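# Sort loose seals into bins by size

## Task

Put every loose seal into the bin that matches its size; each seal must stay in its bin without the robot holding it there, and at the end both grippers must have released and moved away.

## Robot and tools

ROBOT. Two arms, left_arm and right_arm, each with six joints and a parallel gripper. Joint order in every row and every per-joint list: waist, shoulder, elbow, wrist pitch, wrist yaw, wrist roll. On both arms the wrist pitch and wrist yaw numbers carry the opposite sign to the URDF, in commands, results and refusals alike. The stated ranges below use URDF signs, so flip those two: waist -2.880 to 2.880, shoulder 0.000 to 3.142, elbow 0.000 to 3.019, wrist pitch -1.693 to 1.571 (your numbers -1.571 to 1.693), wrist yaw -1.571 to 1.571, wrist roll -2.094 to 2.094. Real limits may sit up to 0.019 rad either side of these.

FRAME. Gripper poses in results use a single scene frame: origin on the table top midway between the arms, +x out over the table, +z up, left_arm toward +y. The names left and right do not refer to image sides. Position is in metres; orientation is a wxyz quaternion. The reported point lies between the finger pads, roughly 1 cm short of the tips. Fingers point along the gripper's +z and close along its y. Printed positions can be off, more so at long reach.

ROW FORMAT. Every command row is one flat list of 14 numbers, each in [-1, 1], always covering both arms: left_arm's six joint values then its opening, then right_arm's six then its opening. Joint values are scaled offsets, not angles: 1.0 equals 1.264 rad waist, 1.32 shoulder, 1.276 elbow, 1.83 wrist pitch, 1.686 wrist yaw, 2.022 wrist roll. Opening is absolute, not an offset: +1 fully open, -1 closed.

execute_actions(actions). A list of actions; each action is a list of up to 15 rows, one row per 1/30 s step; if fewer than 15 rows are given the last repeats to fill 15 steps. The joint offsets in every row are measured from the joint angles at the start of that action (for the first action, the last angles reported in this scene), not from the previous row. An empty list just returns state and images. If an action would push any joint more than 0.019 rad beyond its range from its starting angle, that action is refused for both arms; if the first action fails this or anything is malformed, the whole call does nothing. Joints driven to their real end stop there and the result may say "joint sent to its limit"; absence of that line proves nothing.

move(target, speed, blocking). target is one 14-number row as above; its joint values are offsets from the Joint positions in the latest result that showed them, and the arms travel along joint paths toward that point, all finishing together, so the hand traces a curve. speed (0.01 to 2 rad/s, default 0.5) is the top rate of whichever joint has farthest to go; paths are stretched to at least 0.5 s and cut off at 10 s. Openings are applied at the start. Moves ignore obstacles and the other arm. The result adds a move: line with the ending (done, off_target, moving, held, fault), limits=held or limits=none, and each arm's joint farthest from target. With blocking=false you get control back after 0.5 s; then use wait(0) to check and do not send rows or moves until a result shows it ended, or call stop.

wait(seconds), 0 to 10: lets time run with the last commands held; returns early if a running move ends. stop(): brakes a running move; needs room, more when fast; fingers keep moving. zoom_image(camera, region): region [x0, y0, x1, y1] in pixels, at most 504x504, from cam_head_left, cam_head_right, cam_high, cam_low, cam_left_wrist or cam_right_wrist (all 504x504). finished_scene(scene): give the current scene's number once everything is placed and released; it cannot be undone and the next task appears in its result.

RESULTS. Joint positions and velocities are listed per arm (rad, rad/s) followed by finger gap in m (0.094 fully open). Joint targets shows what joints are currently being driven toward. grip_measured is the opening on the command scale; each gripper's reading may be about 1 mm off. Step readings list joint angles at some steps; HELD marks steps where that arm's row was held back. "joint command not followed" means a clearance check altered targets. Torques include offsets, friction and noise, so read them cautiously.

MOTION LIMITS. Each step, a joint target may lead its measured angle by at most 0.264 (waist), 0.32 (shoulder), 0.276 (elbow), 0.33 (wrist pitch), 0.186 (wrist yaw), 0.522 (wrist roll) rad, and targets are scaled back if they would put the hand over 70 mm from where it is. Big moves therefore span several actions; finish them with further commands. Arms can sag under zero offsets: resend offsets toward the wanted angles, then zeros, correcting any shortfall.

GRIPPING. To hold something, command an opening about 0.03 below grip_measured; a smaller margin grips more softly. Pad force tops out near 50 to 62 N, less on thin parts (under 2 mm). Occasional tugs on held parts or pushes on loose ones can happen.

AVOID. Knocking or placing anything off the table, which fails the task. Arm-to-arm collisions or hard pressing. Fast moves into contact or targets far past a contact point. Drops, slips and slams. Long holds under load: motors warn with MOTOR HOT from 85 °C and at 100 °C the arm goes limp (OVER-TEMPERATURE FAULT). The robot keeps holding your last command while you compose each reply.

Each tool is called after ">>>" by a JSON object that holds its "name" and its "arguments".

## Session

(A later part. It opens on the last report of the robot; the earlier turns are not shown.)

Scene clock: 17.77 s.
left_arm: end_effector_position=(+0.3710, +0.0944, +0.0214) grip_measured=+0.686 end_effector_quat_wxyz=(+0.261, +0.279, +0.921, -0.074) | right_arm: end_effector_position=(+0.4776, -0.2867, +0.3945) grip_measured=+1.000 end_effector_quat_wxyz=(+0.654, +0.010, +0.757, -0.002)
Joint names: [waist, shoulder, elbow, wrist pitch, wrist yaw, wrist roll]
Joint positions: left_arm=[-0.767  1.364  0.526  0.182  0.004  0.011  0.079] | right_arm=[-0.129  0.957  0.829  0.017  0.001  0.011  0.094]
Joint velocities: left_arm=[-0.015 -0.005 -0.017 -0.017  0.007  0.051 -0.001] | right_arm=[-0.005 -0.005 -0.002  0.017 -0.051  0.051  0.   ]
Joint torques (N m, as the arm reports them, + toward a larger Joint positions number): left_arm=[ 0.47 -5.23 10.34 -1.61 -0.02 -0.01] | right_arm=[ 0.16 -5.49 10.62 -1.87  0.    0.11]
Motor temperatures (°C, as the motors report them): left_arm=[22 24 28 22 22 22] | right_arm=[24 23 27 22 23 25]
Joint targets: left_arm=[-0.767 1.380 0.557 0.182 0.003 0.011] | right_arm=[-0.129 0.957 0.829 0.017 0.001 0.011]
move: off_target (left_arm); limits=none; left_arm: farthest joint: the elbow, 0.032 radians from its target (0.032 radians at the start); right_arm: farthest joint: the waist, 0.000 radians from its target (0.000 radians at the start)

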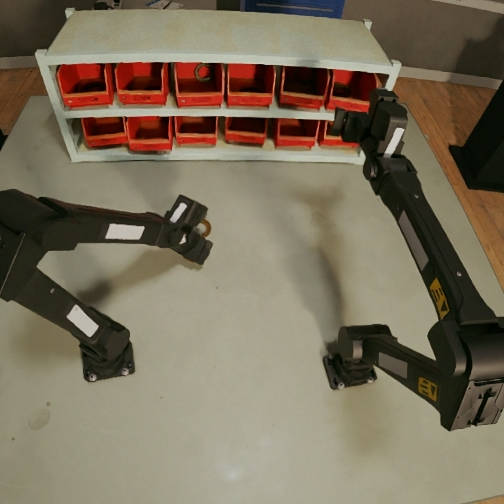

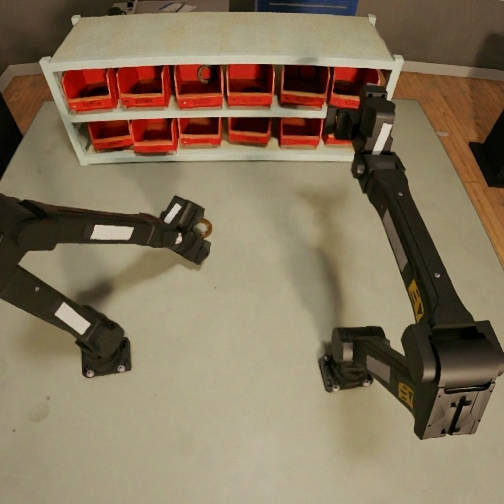

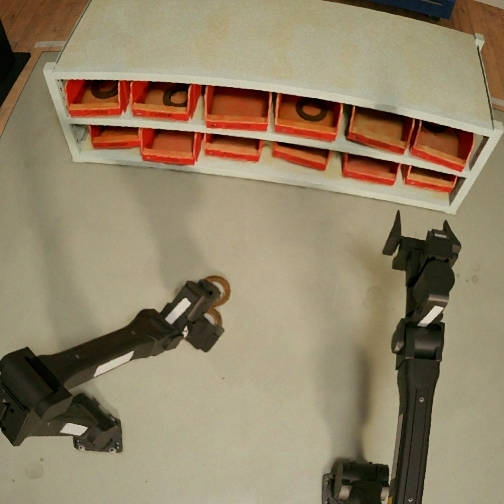

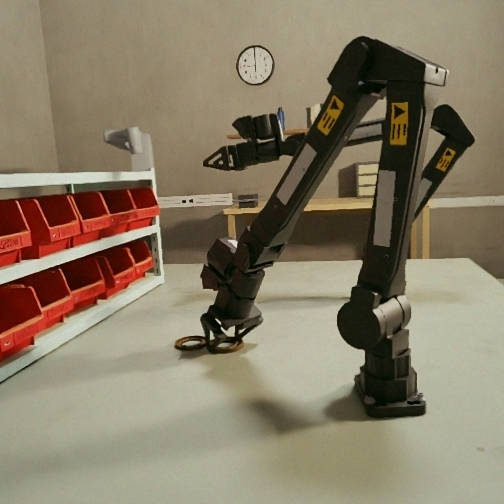

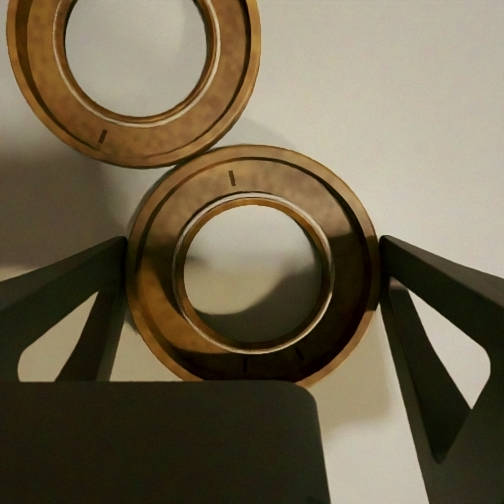

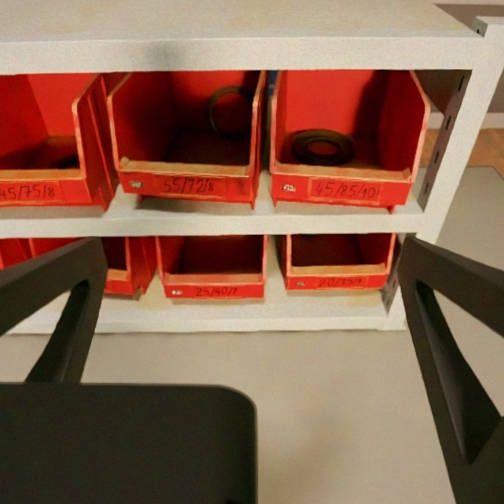

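>>> {"name": "move", "arguments": {"target": [0,-0.07,0.03,0,0,0,0.65,0,0,0,0,0,0,1], "speed": 0.2}}

>>> {"name": "move", "arguments": {"target": [0.4,0.045,0.43,-0.11,0,0,0.65,0.2,0,0,0.3,0,0,1], "speed": 0.4}}

>>> {"name": "move", "arguments": {"target": [0,0,0.033,-0.012,0,0,0.65,0.36,0.48,0.115,-0.12,0,0,1]}}

Scene clock: 23.67 s.
left_arm: end_effector_position=(+0.3776, +0.0901, +0.0519) grip_measured=+0.686 end_effector_quat_wxyz=(+0.299, +0.276, +0.910, -0.085) | right_arm: end_effector_position=(+0.4776, -0.2867, +0.3945) grip_measured=+1.000 end_effector_quat_wxyz=(+0.654, +0.010, +0.757, -0.002)
Joint names: [waist, shoulder, elbow, wrist pitch, wrist yaw, wrist roll]
Joint positions: left_arm=[-0.767  1.284  0.526  0.182  0.004  0.011  0.079] | right_arm=[-0.129  0.957  0.829  0.017  0.001  0.011  0.094]
Joint velocities: left_arm=[ 0.005  0.005  0.002 -0.002 -0.051  0.022 -0.001] | right_arm=[ 0.005 -0.005 -0.002 -0.007  0.081  0.022  0.   ]
Joint torques (N m, as the arm reports them, + toward a larger Joint positions number): left_arm=[ 0.46 -7.38 11.48 -1.78  0.04  0.  ] | right_arm=[ 0.1  -5.37 10.6  -1.85 -0.01  0.1 ]
Motor temperatures (°C, as the motors report them): left_arm=[22 24 29 22 22 22] | right_arm=[24 23 28 22 23 25]
Joint targets: left_arm=[-0.767 1.272 0.564 0.182 0.004 0.011] | right_arm=[-0.129 0.957 0.829 0.017 0.001 0.011]
move: off_target (left_arm); limits=none; left_arm: farthest joint: the elbow, 0.038 radians from its target (0.039 radians at the start); right_arm: farthest joint: the waist, 0.000 radians from its target (0.000 radians at the start)

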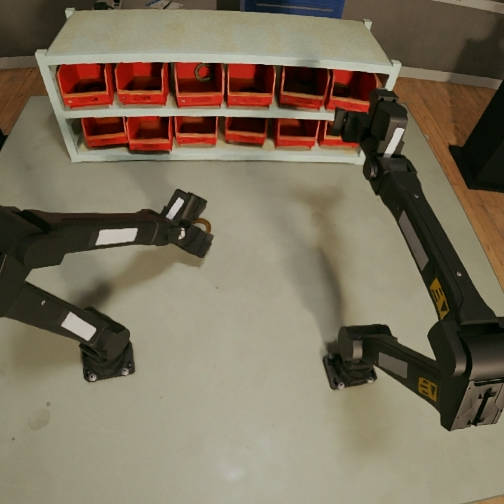

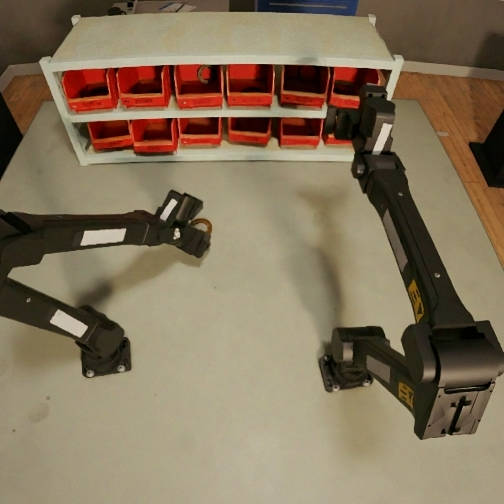

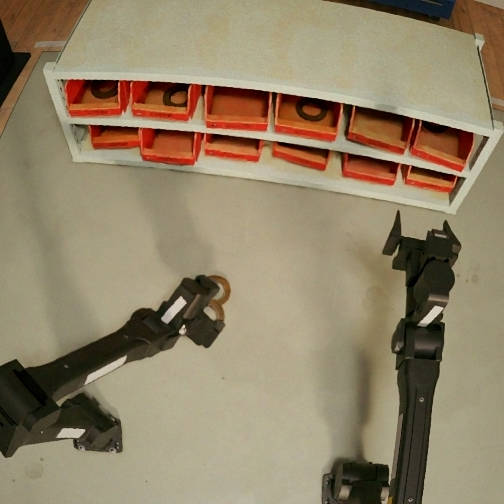

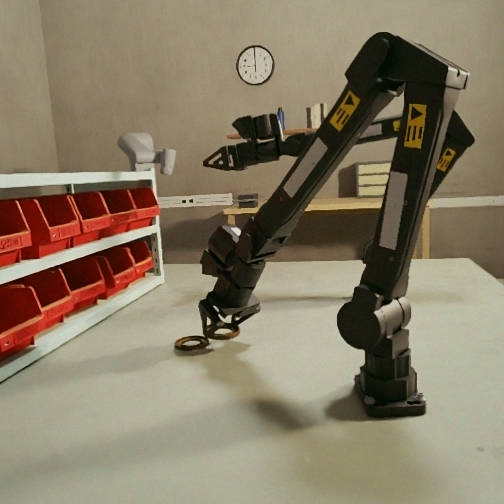

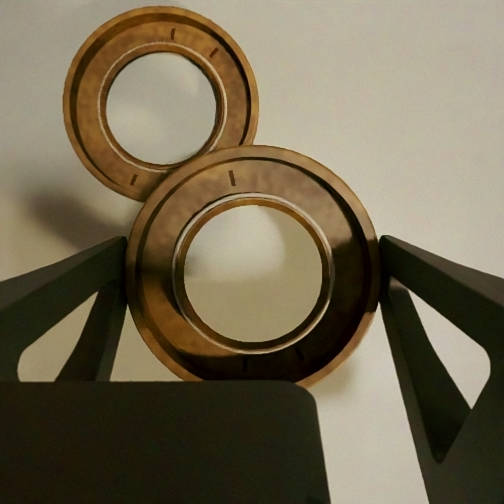

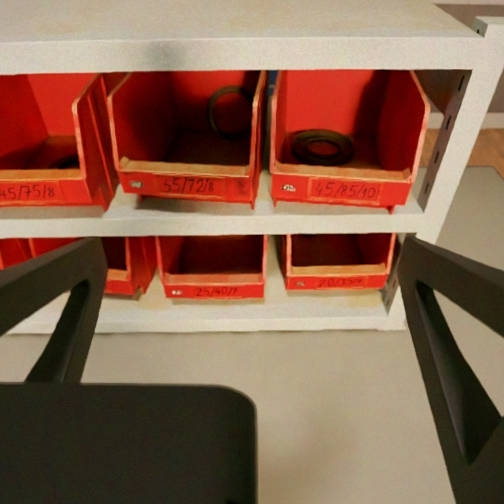

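Scene clock: 25.53 s.
left_arm: end_effector_position=(+0.6362, +0.2655, +0.3334) grip_measured=+0.686 end_effector_quat_wxyz=(+0.596, +0.033, +0.802, -0.018) | right_arm: end_effector_position=(+0.4140, -0.1815, +0.2750) grip_measured=+1.000 end_effector_quat_wxyz=(+0.426, -0.098, +0.898, +0.052)
Joint names: [waist, shoulder, elbow, wrist pitch, wrist yaw, wrist roll]
Joint positions: left_arm=[-0.263  1.326  1.035  0.004  0.004  0.011  0.079] | right_arm=[0.116 0.957 0.829 0.555 0.001 0.011 0.094]
Joint velocities: left_arm=[ 0.005 -0.024  0.012 -0.002 -0.022 -0.037  0.   ] | right_arm=[ 0.005 -0.005  0.002 -0.002  0.007 -0.007  0.   ]
Joint torques (N m, as the arm reports them, + toward a larger Joint positions number): left_arm=[ 0.84 -9.25 14.31 -3.54  0.02  0.  ] | right_arm=[ 0.69 -5.22 10.44 -1.21 -0.02  0.1 ]
Motor temperatures (°C, as the motors report them): left_arm=[22 24 29 22 22 22] | right_arm=[24 23 28 22 23 25]
Joint targets: left_arm=[-0.261 1.343 1.075 -0.020 0.004 0.011] | right_arm=[0.124 0.957 0.829 0.566 0.001 0.011]
move: off_target (left_arm); limits=none; left_arm: farthest joint: the elbow, 0.039 radians from its target (0.548 radians at the start); right_arm: farthest joint: the wrist pitch, 0.011 radians from its target (0.549 radians at the start)

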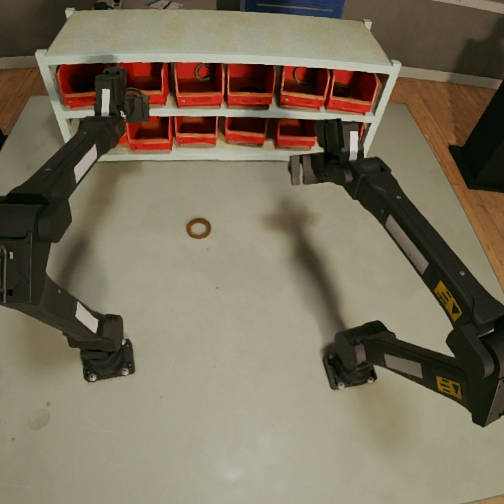

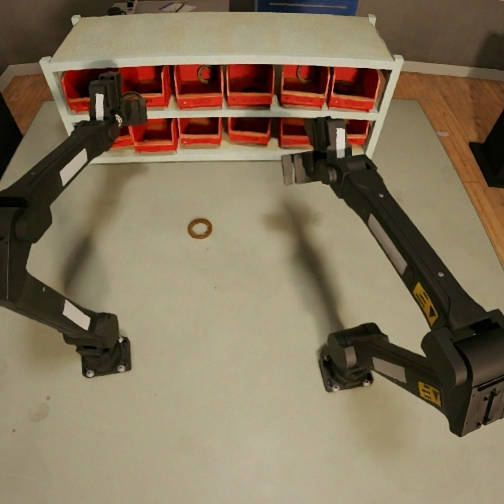

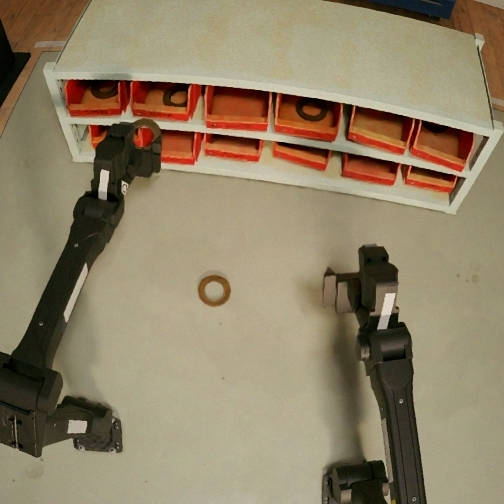

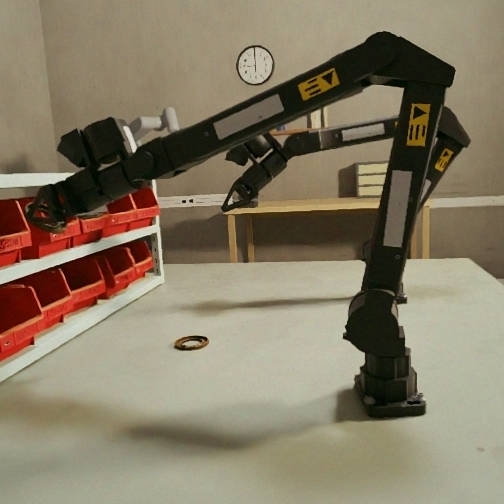

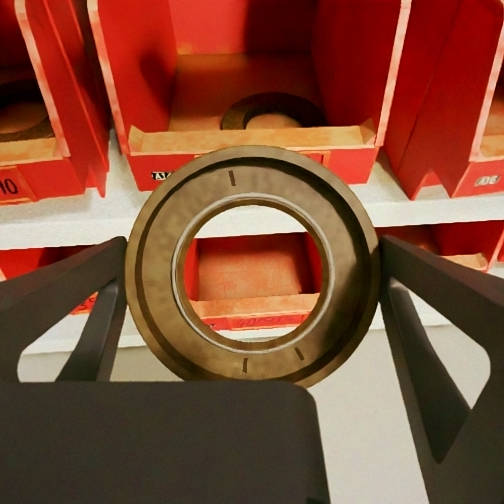

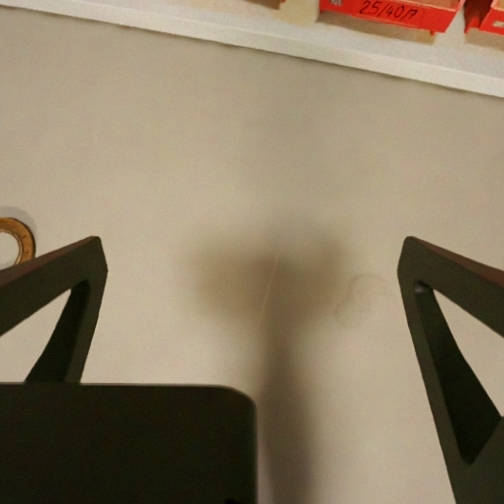

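Scene clock: 27.23 s.
left_arm: end_effector_position=(+0.6358, +0.2655, +0.3320) grip_measured=+0.686 end_effector_quat_wxyz=(+0.595, +0.033, +0.803, -0.018) | right_arm: end_effector_position=(+0.3999, +0.0511, +0.0513) grip_measured=+1.000 end_effector_quat_wxyz=(+0.244, -0.319, +0.911, +0.089)
Joint names: [waist, shoulder, elbow, wrist pitch, wrist yaw, wrist roll]
Joint positions: left_arm=[-0.263  1.326  1.033  0.004  0.004  0.011  0.079] | right_arm=[0.573 1.604 0.917 0.358 0.001 0.011 0.094]
Joint velocities: left_arm=[-0.015  0.005 -0.017  0.017  0.022  0.007  0.001] | right_arm=[-0.005 -0.005  0.002 -0.002  0.007 -0.022  0.   ]
Joint torques (N m, as the arm reports them, + toward a larger Joint positions number): left_arm=[  0.35 -10.26  14.78  -3.5    0.04  -0.01] | right_arm=[ -0.02 -12.3   13.03  -2.05  -0.01   0.1 ]
Motor temperatures (°C, as the motors report them): left_arm=[22 24 30 22 22 22] | right_arm=[24 23 28 22 23 25]
Joint targets: left_arm=[-0.263 1.326 1.077 -0.018 0.004 0.011] | right_arm=[0.571 1.591 0.976 0.335 0.001 0.011]
move: off_target (left_arm, right_arm); limits=none; left_arm: farthest joint: the elbow, 0.044 radians from its target (0.042 radians at the start); right_arm: farthest joint: the elbow, 0.059 radians from its target (0.147 radians at the start)

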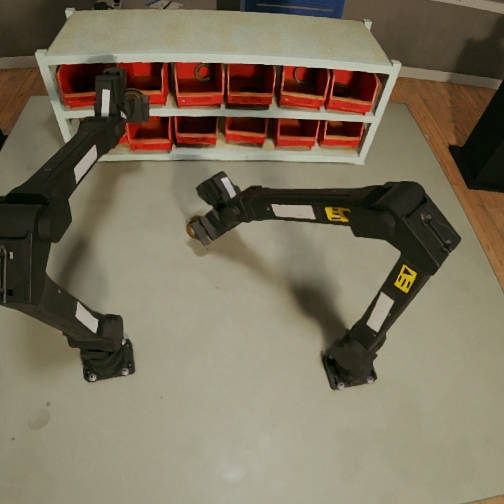

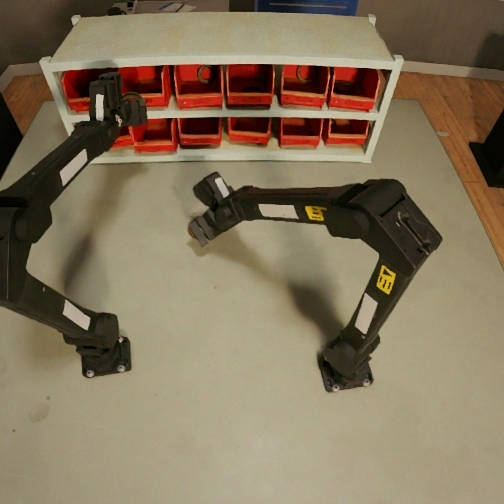

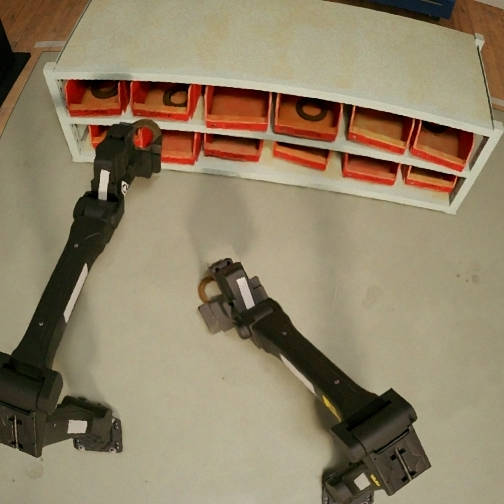

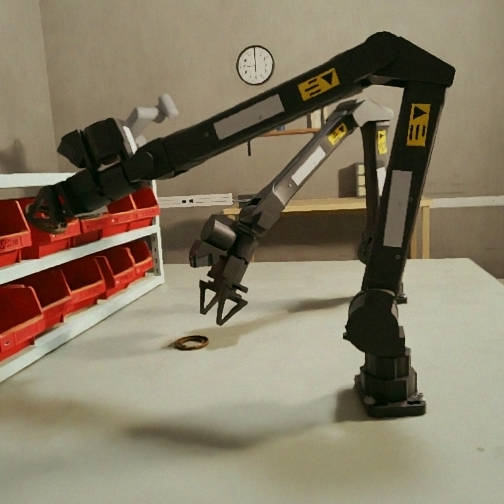

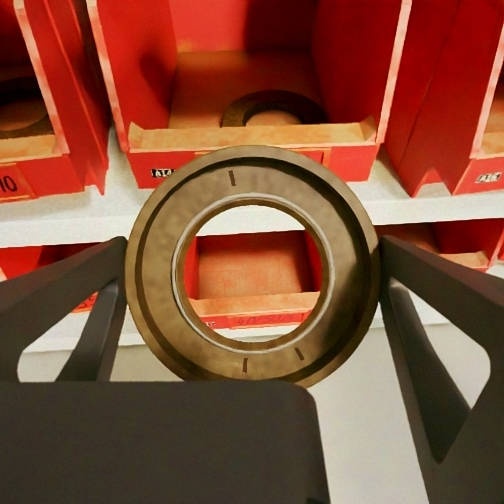

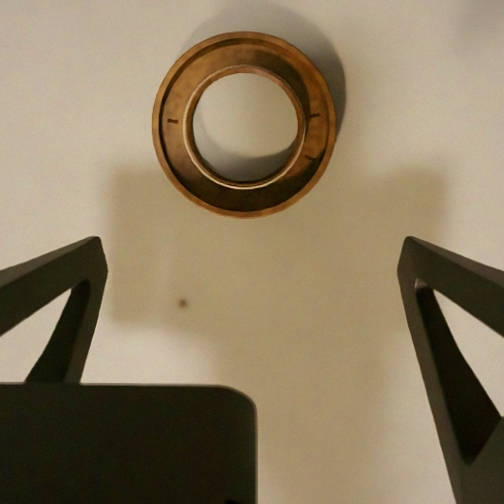

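>>> {"name": "move", "arguments": {"target": [0,0.145,0.2,-0.02,0,0,0.65,0.018,0.105,0.13,-0.035,0,0,1], "speed": 0.12}}

Scene clock: 31.80 s.
left_arm: end_effector_position=(+0.7077, +0.2601, +0.3506) grip_measured=+0.686 end_effector_quat_wxyz=(+0.610, +0.033, +0.792, -0.018) | right_arm: end_effector_position=(+0.4320, +0.0854, +0.0308) grip_measured=+1.000 end_effector_quat_wxyz=(+0.250, -0.324, +0.908, +0.093)
Joint names: [waist, shoulder, elbow, wrist pitch, wrist yaw, wrist roll]
Joint positions: left_arm=[-0.263  1.499  1.235 -0.004  0.004  0.011  0.079] | right_arm=[0.584 1.74  1.025 0.315 0.001 0.011 0.094]
Joint velocities: left_arm=[-0.005 -0.015 -0.032  0.012 -0.007 -0.066  0.   ] | right_arm=[-0.005 -0.015  0.002  0.012  0.037  0.007  0.   ]
Joint torques (N m, as the arm reports them, + toward a larger Joint positions number): left_arm=[  0.36 -11.6   15.6   -3.79   0.05  -0.01] | right_arm=[  1.11 -12.9   12.83  -2.08  -0.02   0.1 ]
Motor temperatures (°C, as the motors report them): left_arm=[22 24 31 22 22 22] | right_arm=[24 23 28 22 23 25]
Joint targets: left_arm=[-0.263 1.518 1.288 -0.033 0.004 0.011] | right_arm=[0.596 1.743 1.082 0.294 0.001 0.011]
move: off_target (left_arm, right_arm); limits=none; left_arm: farthest joint: the elbow, 0.053 radians from its target (0.255 radians at the start); right_arm: farthest joint: the elbow, 0.058 radians from its target (0.166 radians at the start)

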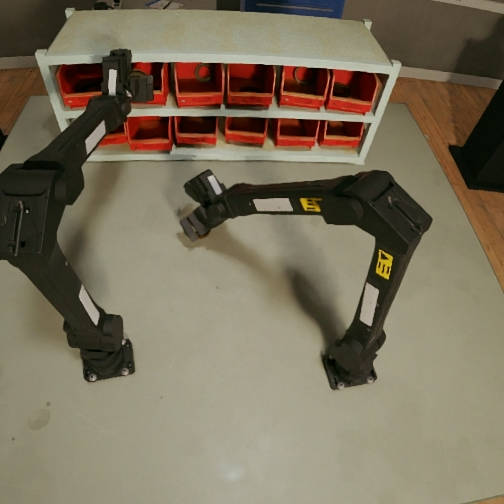

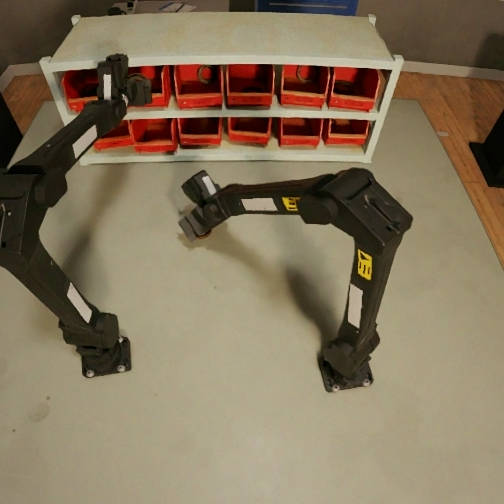

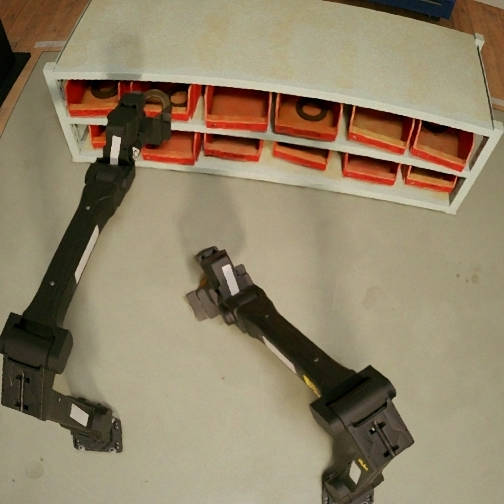

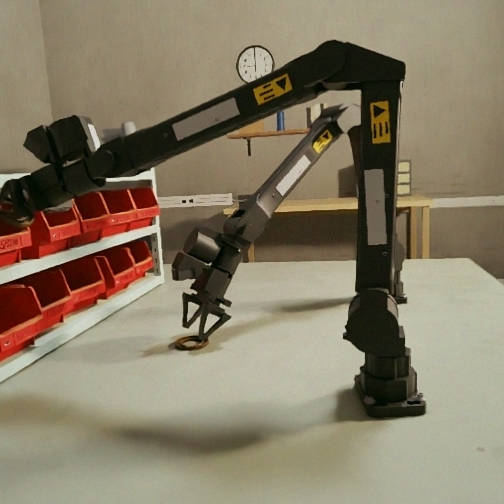

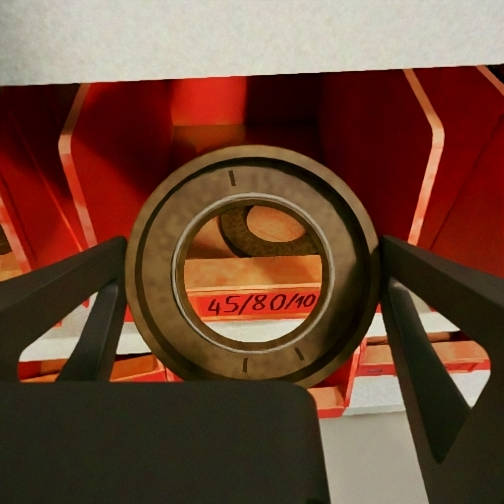

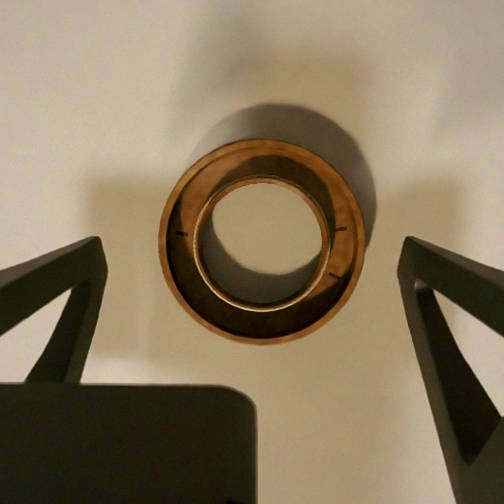

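>>> {"name": "move", "arguments": {"target": [0.012,0.178,0.21,-0.015,0,0,0.65,-0.012,0.045,0.046,-0.022,0,0,1], "speed": 0.12}}

Scene clock: 37.13 s.
left_arm: end_effector_position=(+0.7880, +0.2540, +0.3322) grip_measured=+0.686 end_effector_quat_wxyz=(+0.609, +0.033, +0.792, -0.018) | right_arm: end_effector_position=(+0.4334, +0.0856, +0.0088) grip_measured=+1.000 end_effector_quat_wxyz=(+0.239, -0.324, +0.911, +0.089)
Joint names: [waist, shoulder, elbow, wrist pitch, wrist yaw, wrist roll]
Joint positions: left_arm=[-0.263  1.714  1.449 -0.004  0.004  0.011  0.079] | right_arm=[0.583 1.789 1.031 0.297 0.002 0.011 0.094]
Joint velocities: left_arm=[-0.005  0.005  0.012  0.007  0.037 -0.022  0.   ] | right_arm=[-0.005 -0.015  0.002 -0.002 -0.037 -0.007  0.   ]
Joint torques (N m, as the arm reports them, + toward a larger Joint positions number): left_arm=[  1.27 -15.13  15.68  -3.81   0.04   0.  ] | right_arm=[ -0.86 -12.62  12.23  -2.01  -0.03   0.1 ]
Motor temperatures (°C, as the motors report them): left_arm=[22 24 32 22 22 22] | right_arm=[24 23 29 22 23 25]
Joint targets: left_arm=[-0.248 1.734 1.503 -0.032 0.004 0.011] | right_arm=[0.569 1.800 1.084 0.275 0.001 0.011]
move: off_target (left_arm, right_arm); limits=none; left_arm: farthest joint: the elbow, 0.054 radians from its target (0.267 radians at the start); right_arm: farthest joint: the elbow, 0.053 radians from its target (0.059 radians at the start)

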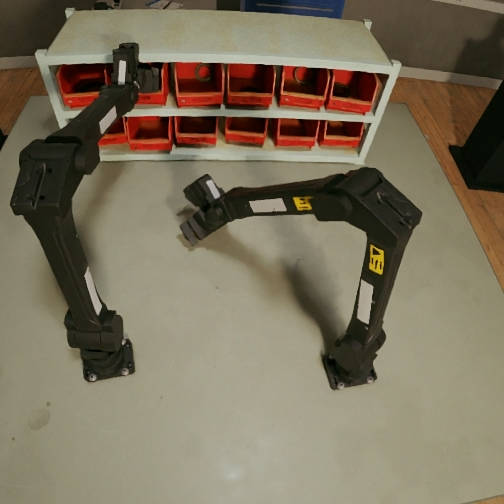

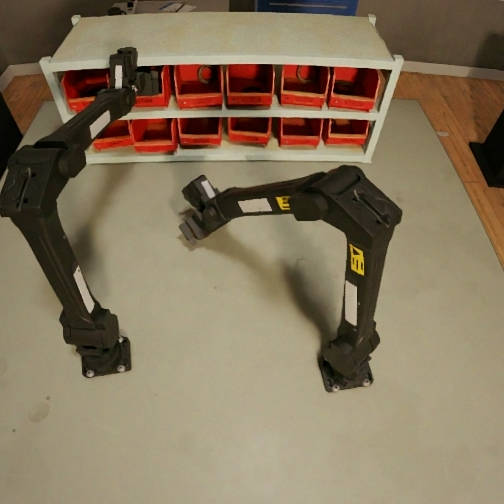

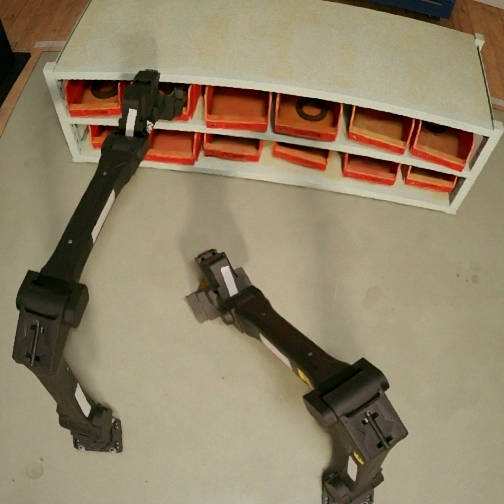

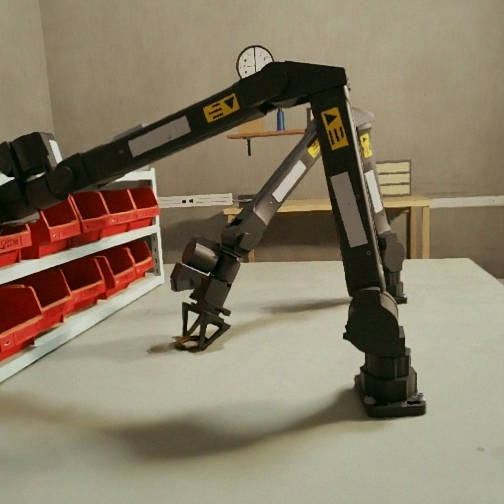

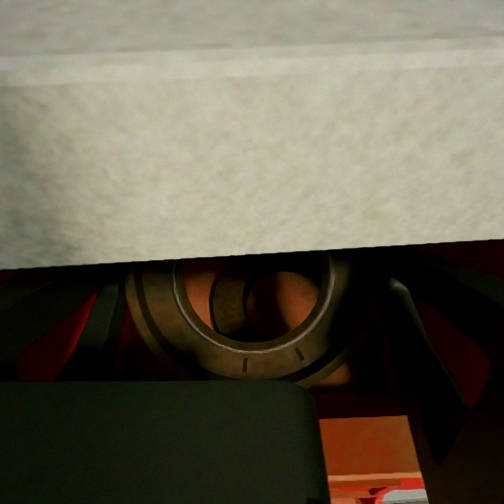

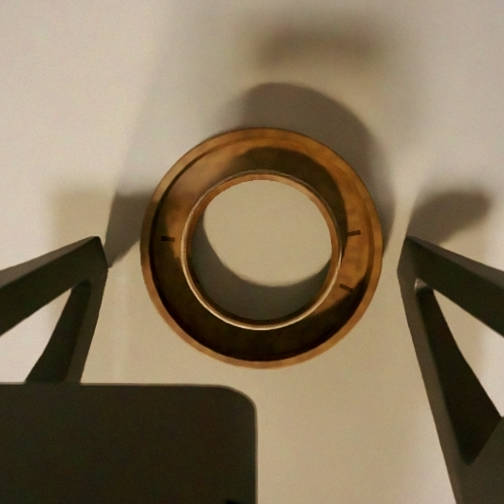

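>>> {"name": "move", "arguments": {"target": [0,0,0.04,-0.014,0,0,0.78,0,0.006,0.04,-0.01,0,0,0.545]}}

>>> {"name": "move", "arguments": {"target": [0,-0.33,-0.31,0,0,0,0.78,-0.32,-0.23,0.205,-0.175,0,0,0.545], "speed": 0.25}}

Scene clock: 40.77 s.
left_arm: end_effector_position=(+0.7879, +0.2540, +0.3320) grip_measured=+0.777 end_effector_quat_wxyz=(+0.609, +0.033, +0.792, -0.018) | right_arm: end_effector_position=(+0.4333, +0.0857, +0.0088) grip_measured=+0.571 end_effector_quat_wxyz=(+0.239, -0.324, +0.911, +0.089)
Joint names: [waist, shoulder, elbow, wrist pitch, wrist yaw, wrist roll]
Joint positions: left_arm=[-0.263  1.714  1.449 -0.004  0.004  0.011  0.083] | right_arm=[0.583 1.789 1.031 0.297 0.003 0.011 0.074]
Joint velocities: left_arm=[-0.005  0.005 -0.017 -0.002  0.007 -0.007  0.   ] | right_arm=[-0.005  0.005  0.002 -0.012  0.051  0.007 -0.   ]
Joint torques (N m, as the arm reports them, + toward a larger Joint positions number): left_arm=[  0.31 -16.75  15.51  -3.71   0.03  -0.02] | right_arm=[  0.2  -13.05  12.03  -1.91  -0.05   0.1 ]
Motor temperatures (°C, as the motors report them): left_arm=[22 25 33 22 22 22] | right_arm=[24 23 29 22 23 25]
Joint targets: left_arm=[-0.263 1.714 1.500 -0.030 0.004 0.011] | right_arm=[0.583 1.797 1.082 0.278 0.002 0.011]
move: off_target (left_arm, right_arm); limits=none; left_arm: farthest joint: the elbow, 0.051 radians from its target (0.051 radians at the start); right_arm: farthest joint: the elbow, 0.051 radians from its target (0.051 radians at the start)

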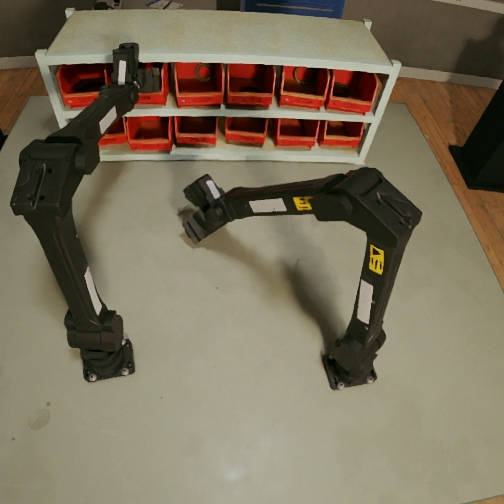

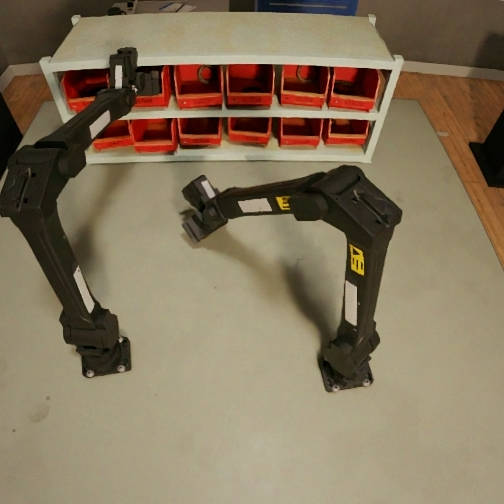

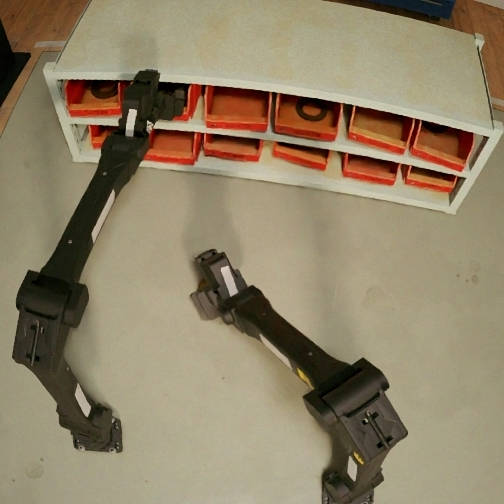

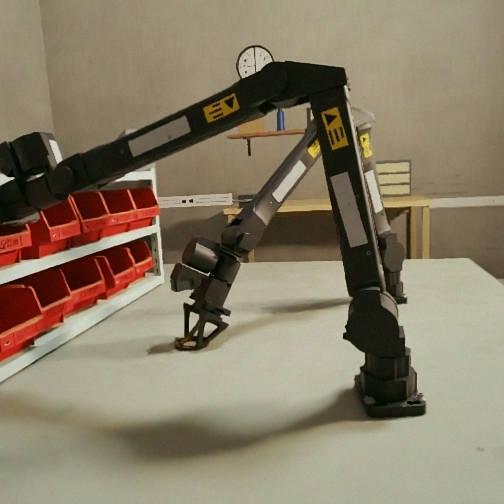

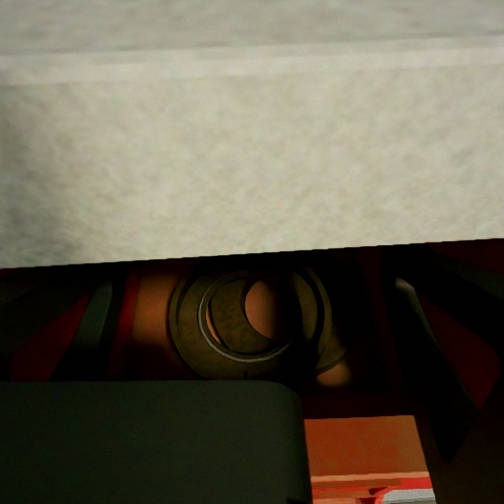

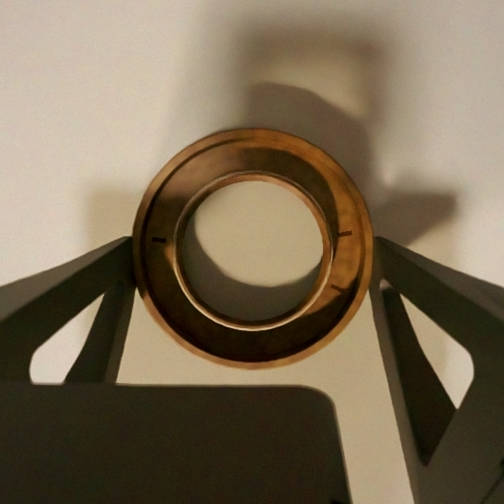

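Scene clock: 43.30 s.
left_arm: end_effector_position=(+0.6314, +0.2658, +0.3651) grip_measured=+0.777 end_effector_quat_wxyz=(+0.619, +0.032, +0.785, -0.018) | right_arm: end_effector_position=(+0.6335, -0.0822, +0.3397) grip_measured=+0.571 end_effector_quat_wxyz=(+0.594, -0.115, +0.791, +0.094)
Joint names: [waist, shoulder, elbow, wrist pitch, wrist yaw, wrist roll]
Joint positions: left_arm=[-0.263  1.29   1.05  -0.004  0.004  0.011  0.083] | right_arm=[0.187 1.501 1.222 0.003 0.003 0.011 0.074]
Joint velocities: left_arm=[-0.005 -0.005  0.012 -0.017  0.037  0.022 -0.   ] | right_arm=[-0.015 -0.005  0.002  0.012 -0.051 -0.007 -0.   ]
Joint torques (N m, as the arm reports them, + toward a larger Joint positions number): left_arm=[  0.36 -10.96  11.16  -2.49   0.03  -0.01] | right_arm=[ -0.41 -13.6   16.48  -2.82  -0.02   0.08]
Motor temperatures (°C, as the motors report them): left_arm=[22 25 32 22 22 22] | right_arm=[24 24 29 22 23 25]
Joint targets: left_arm=[-0.263 1.278 1.053 -0.004 0.004 0.011] | right_arm=[0.178 1.485 1.292 -0.023 0.003 0.011]
move: off_target (right_arm); limits=none; left_arm: farthest joint: the shoulder, 0.012 radians from its target (0.436 radians at the start); right_arm: farthest joint: the elbow, 0.070 radians from its target (0.262 radians at the start)

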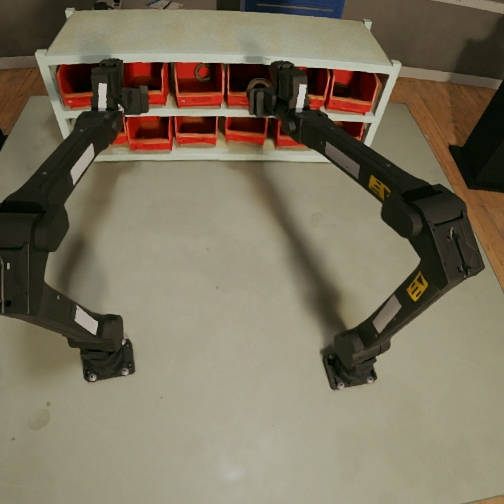

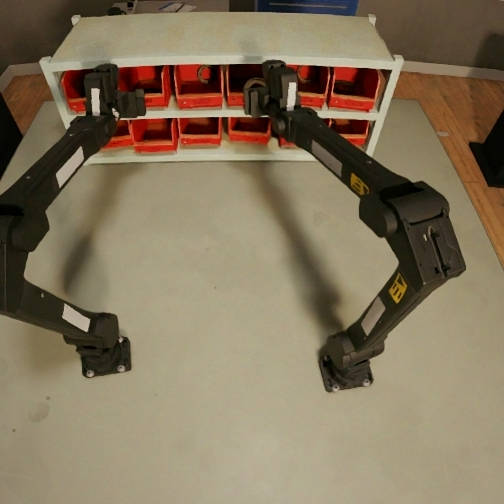

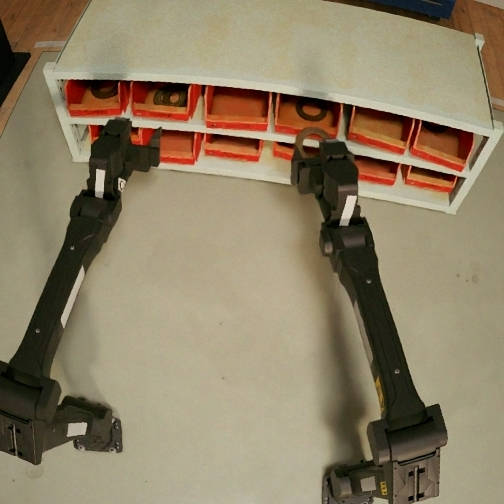

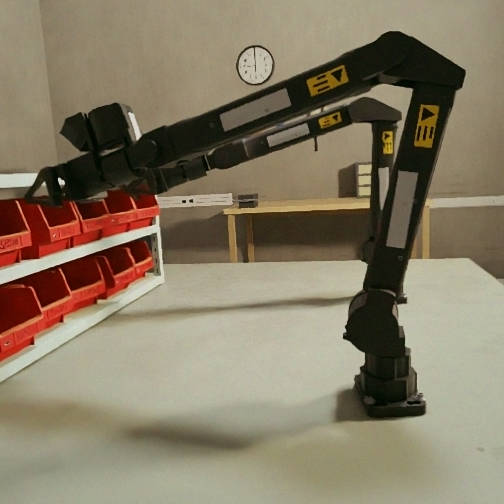

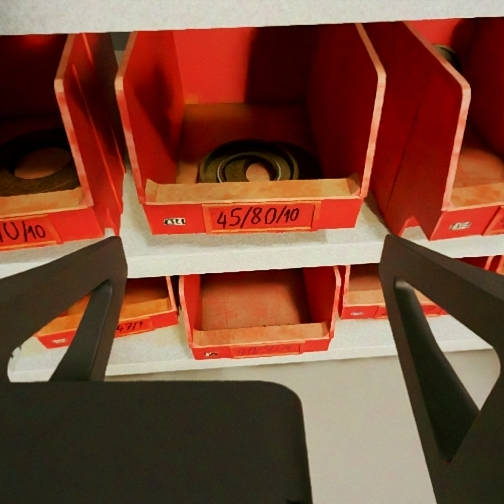

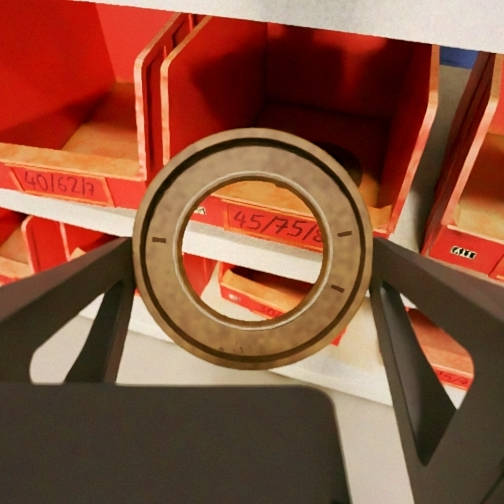

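>>> {"name": "move", "arguments": {"target": [0,0,0,0,0,0,0.78,-0.035,0.165,0.228,-0.012,0,0,0.545], "speed": 0.15}}

Scene clock: 47.37 s.
left_arm: end_effector_position=(+0.6314, +0.2658, +0.3651) grip_measured=+0.777 end_effector_quat_wxyz=(+0.619, +0.032, +0.785, -0.018) | right_arm: end_effector_position=(+0.7185, -0.0824, +0.3193) grip_measured=+0.571 end_effector_quat_wxyz=(+0.594, -0.102, +0.794, +0.083)
Joint names: [waist, shoulder, elbow, wrist pitch, wrist yaw, wrist roll]
Joint positions: left_arm=[-0.263  1.29   1.05  -0.004  0.004  0.011  0.083] | right_arm=[0.153 1.72  1.438 0.003 0.003 0.011 0.074]
Joint velocities: left_arm=[ 0.015 -0.005 -0.007  0.012  0.037 -0.022 -0.   ] | right_arm=[-0.015 -0.024 -0.007 -0.007  0.022  0.051  0.   ]
Joint torques (N m, as the arm reports them, + toward a larger Joint positions number): left_arm=[ 0.32 -9.77 10.96 -2.48  0.03 -0.02] | right_arm=[ -0.82 -15.47  16.8   -2.71   0.     0.1 ]
Motor temperatures (°C, as the motors report them): left_arm=[22 25 32 22 22 22] | right_arm=[24 24 30 22 23 25]
Joint targets: left_arm=[-0.263 1.290 1.050 -0.004 0.004 0.011] | right_arm=[0.142 1.719 1.514 -0.019 0.003 0.011]
move: off_target (right_arm); limits=none; left_arm: farthest joint: the waist, 0.000 radians from its target (0.000 radians at the start); right_arm: farthest joint: the elbow, 0.075 radians from its target (0.290 radians at the start)

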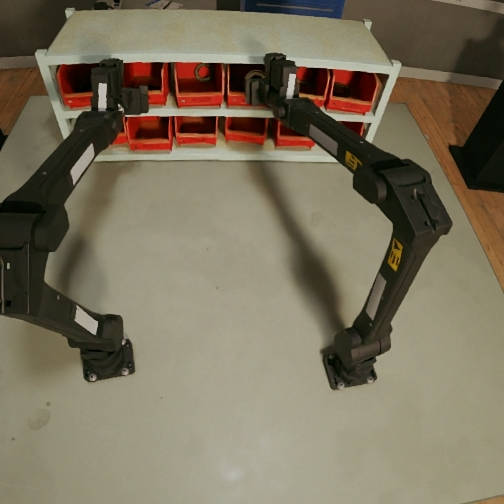

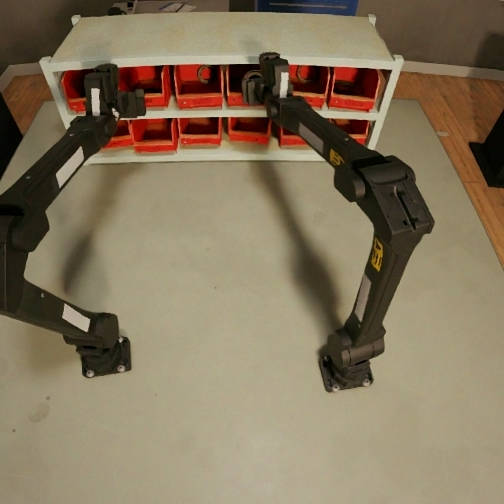

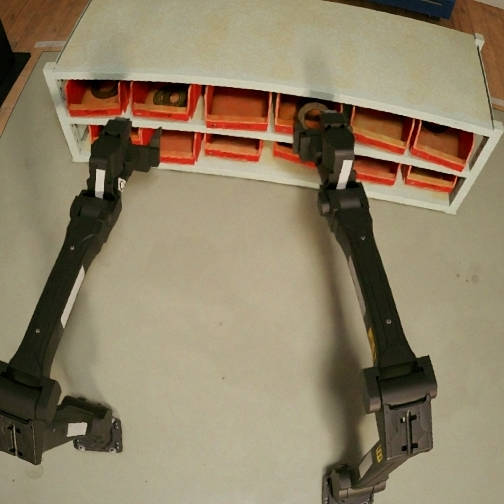

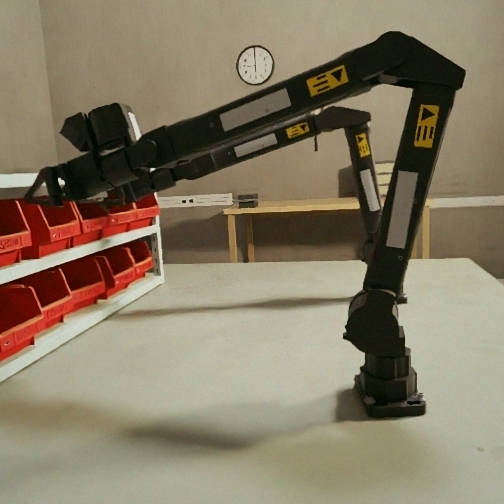

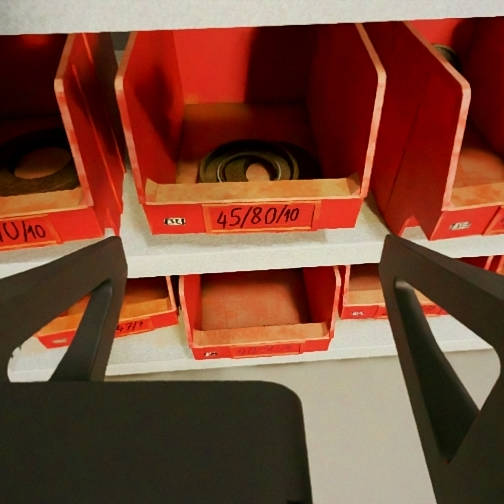

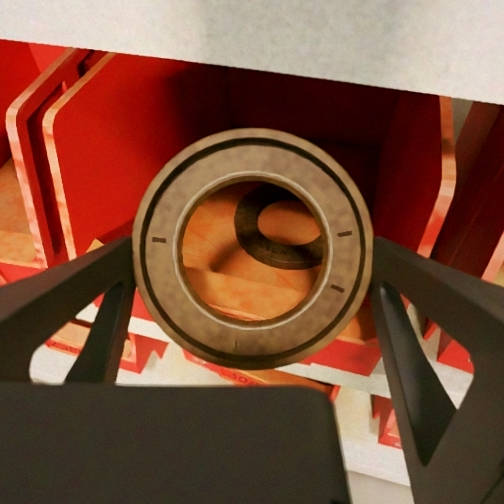

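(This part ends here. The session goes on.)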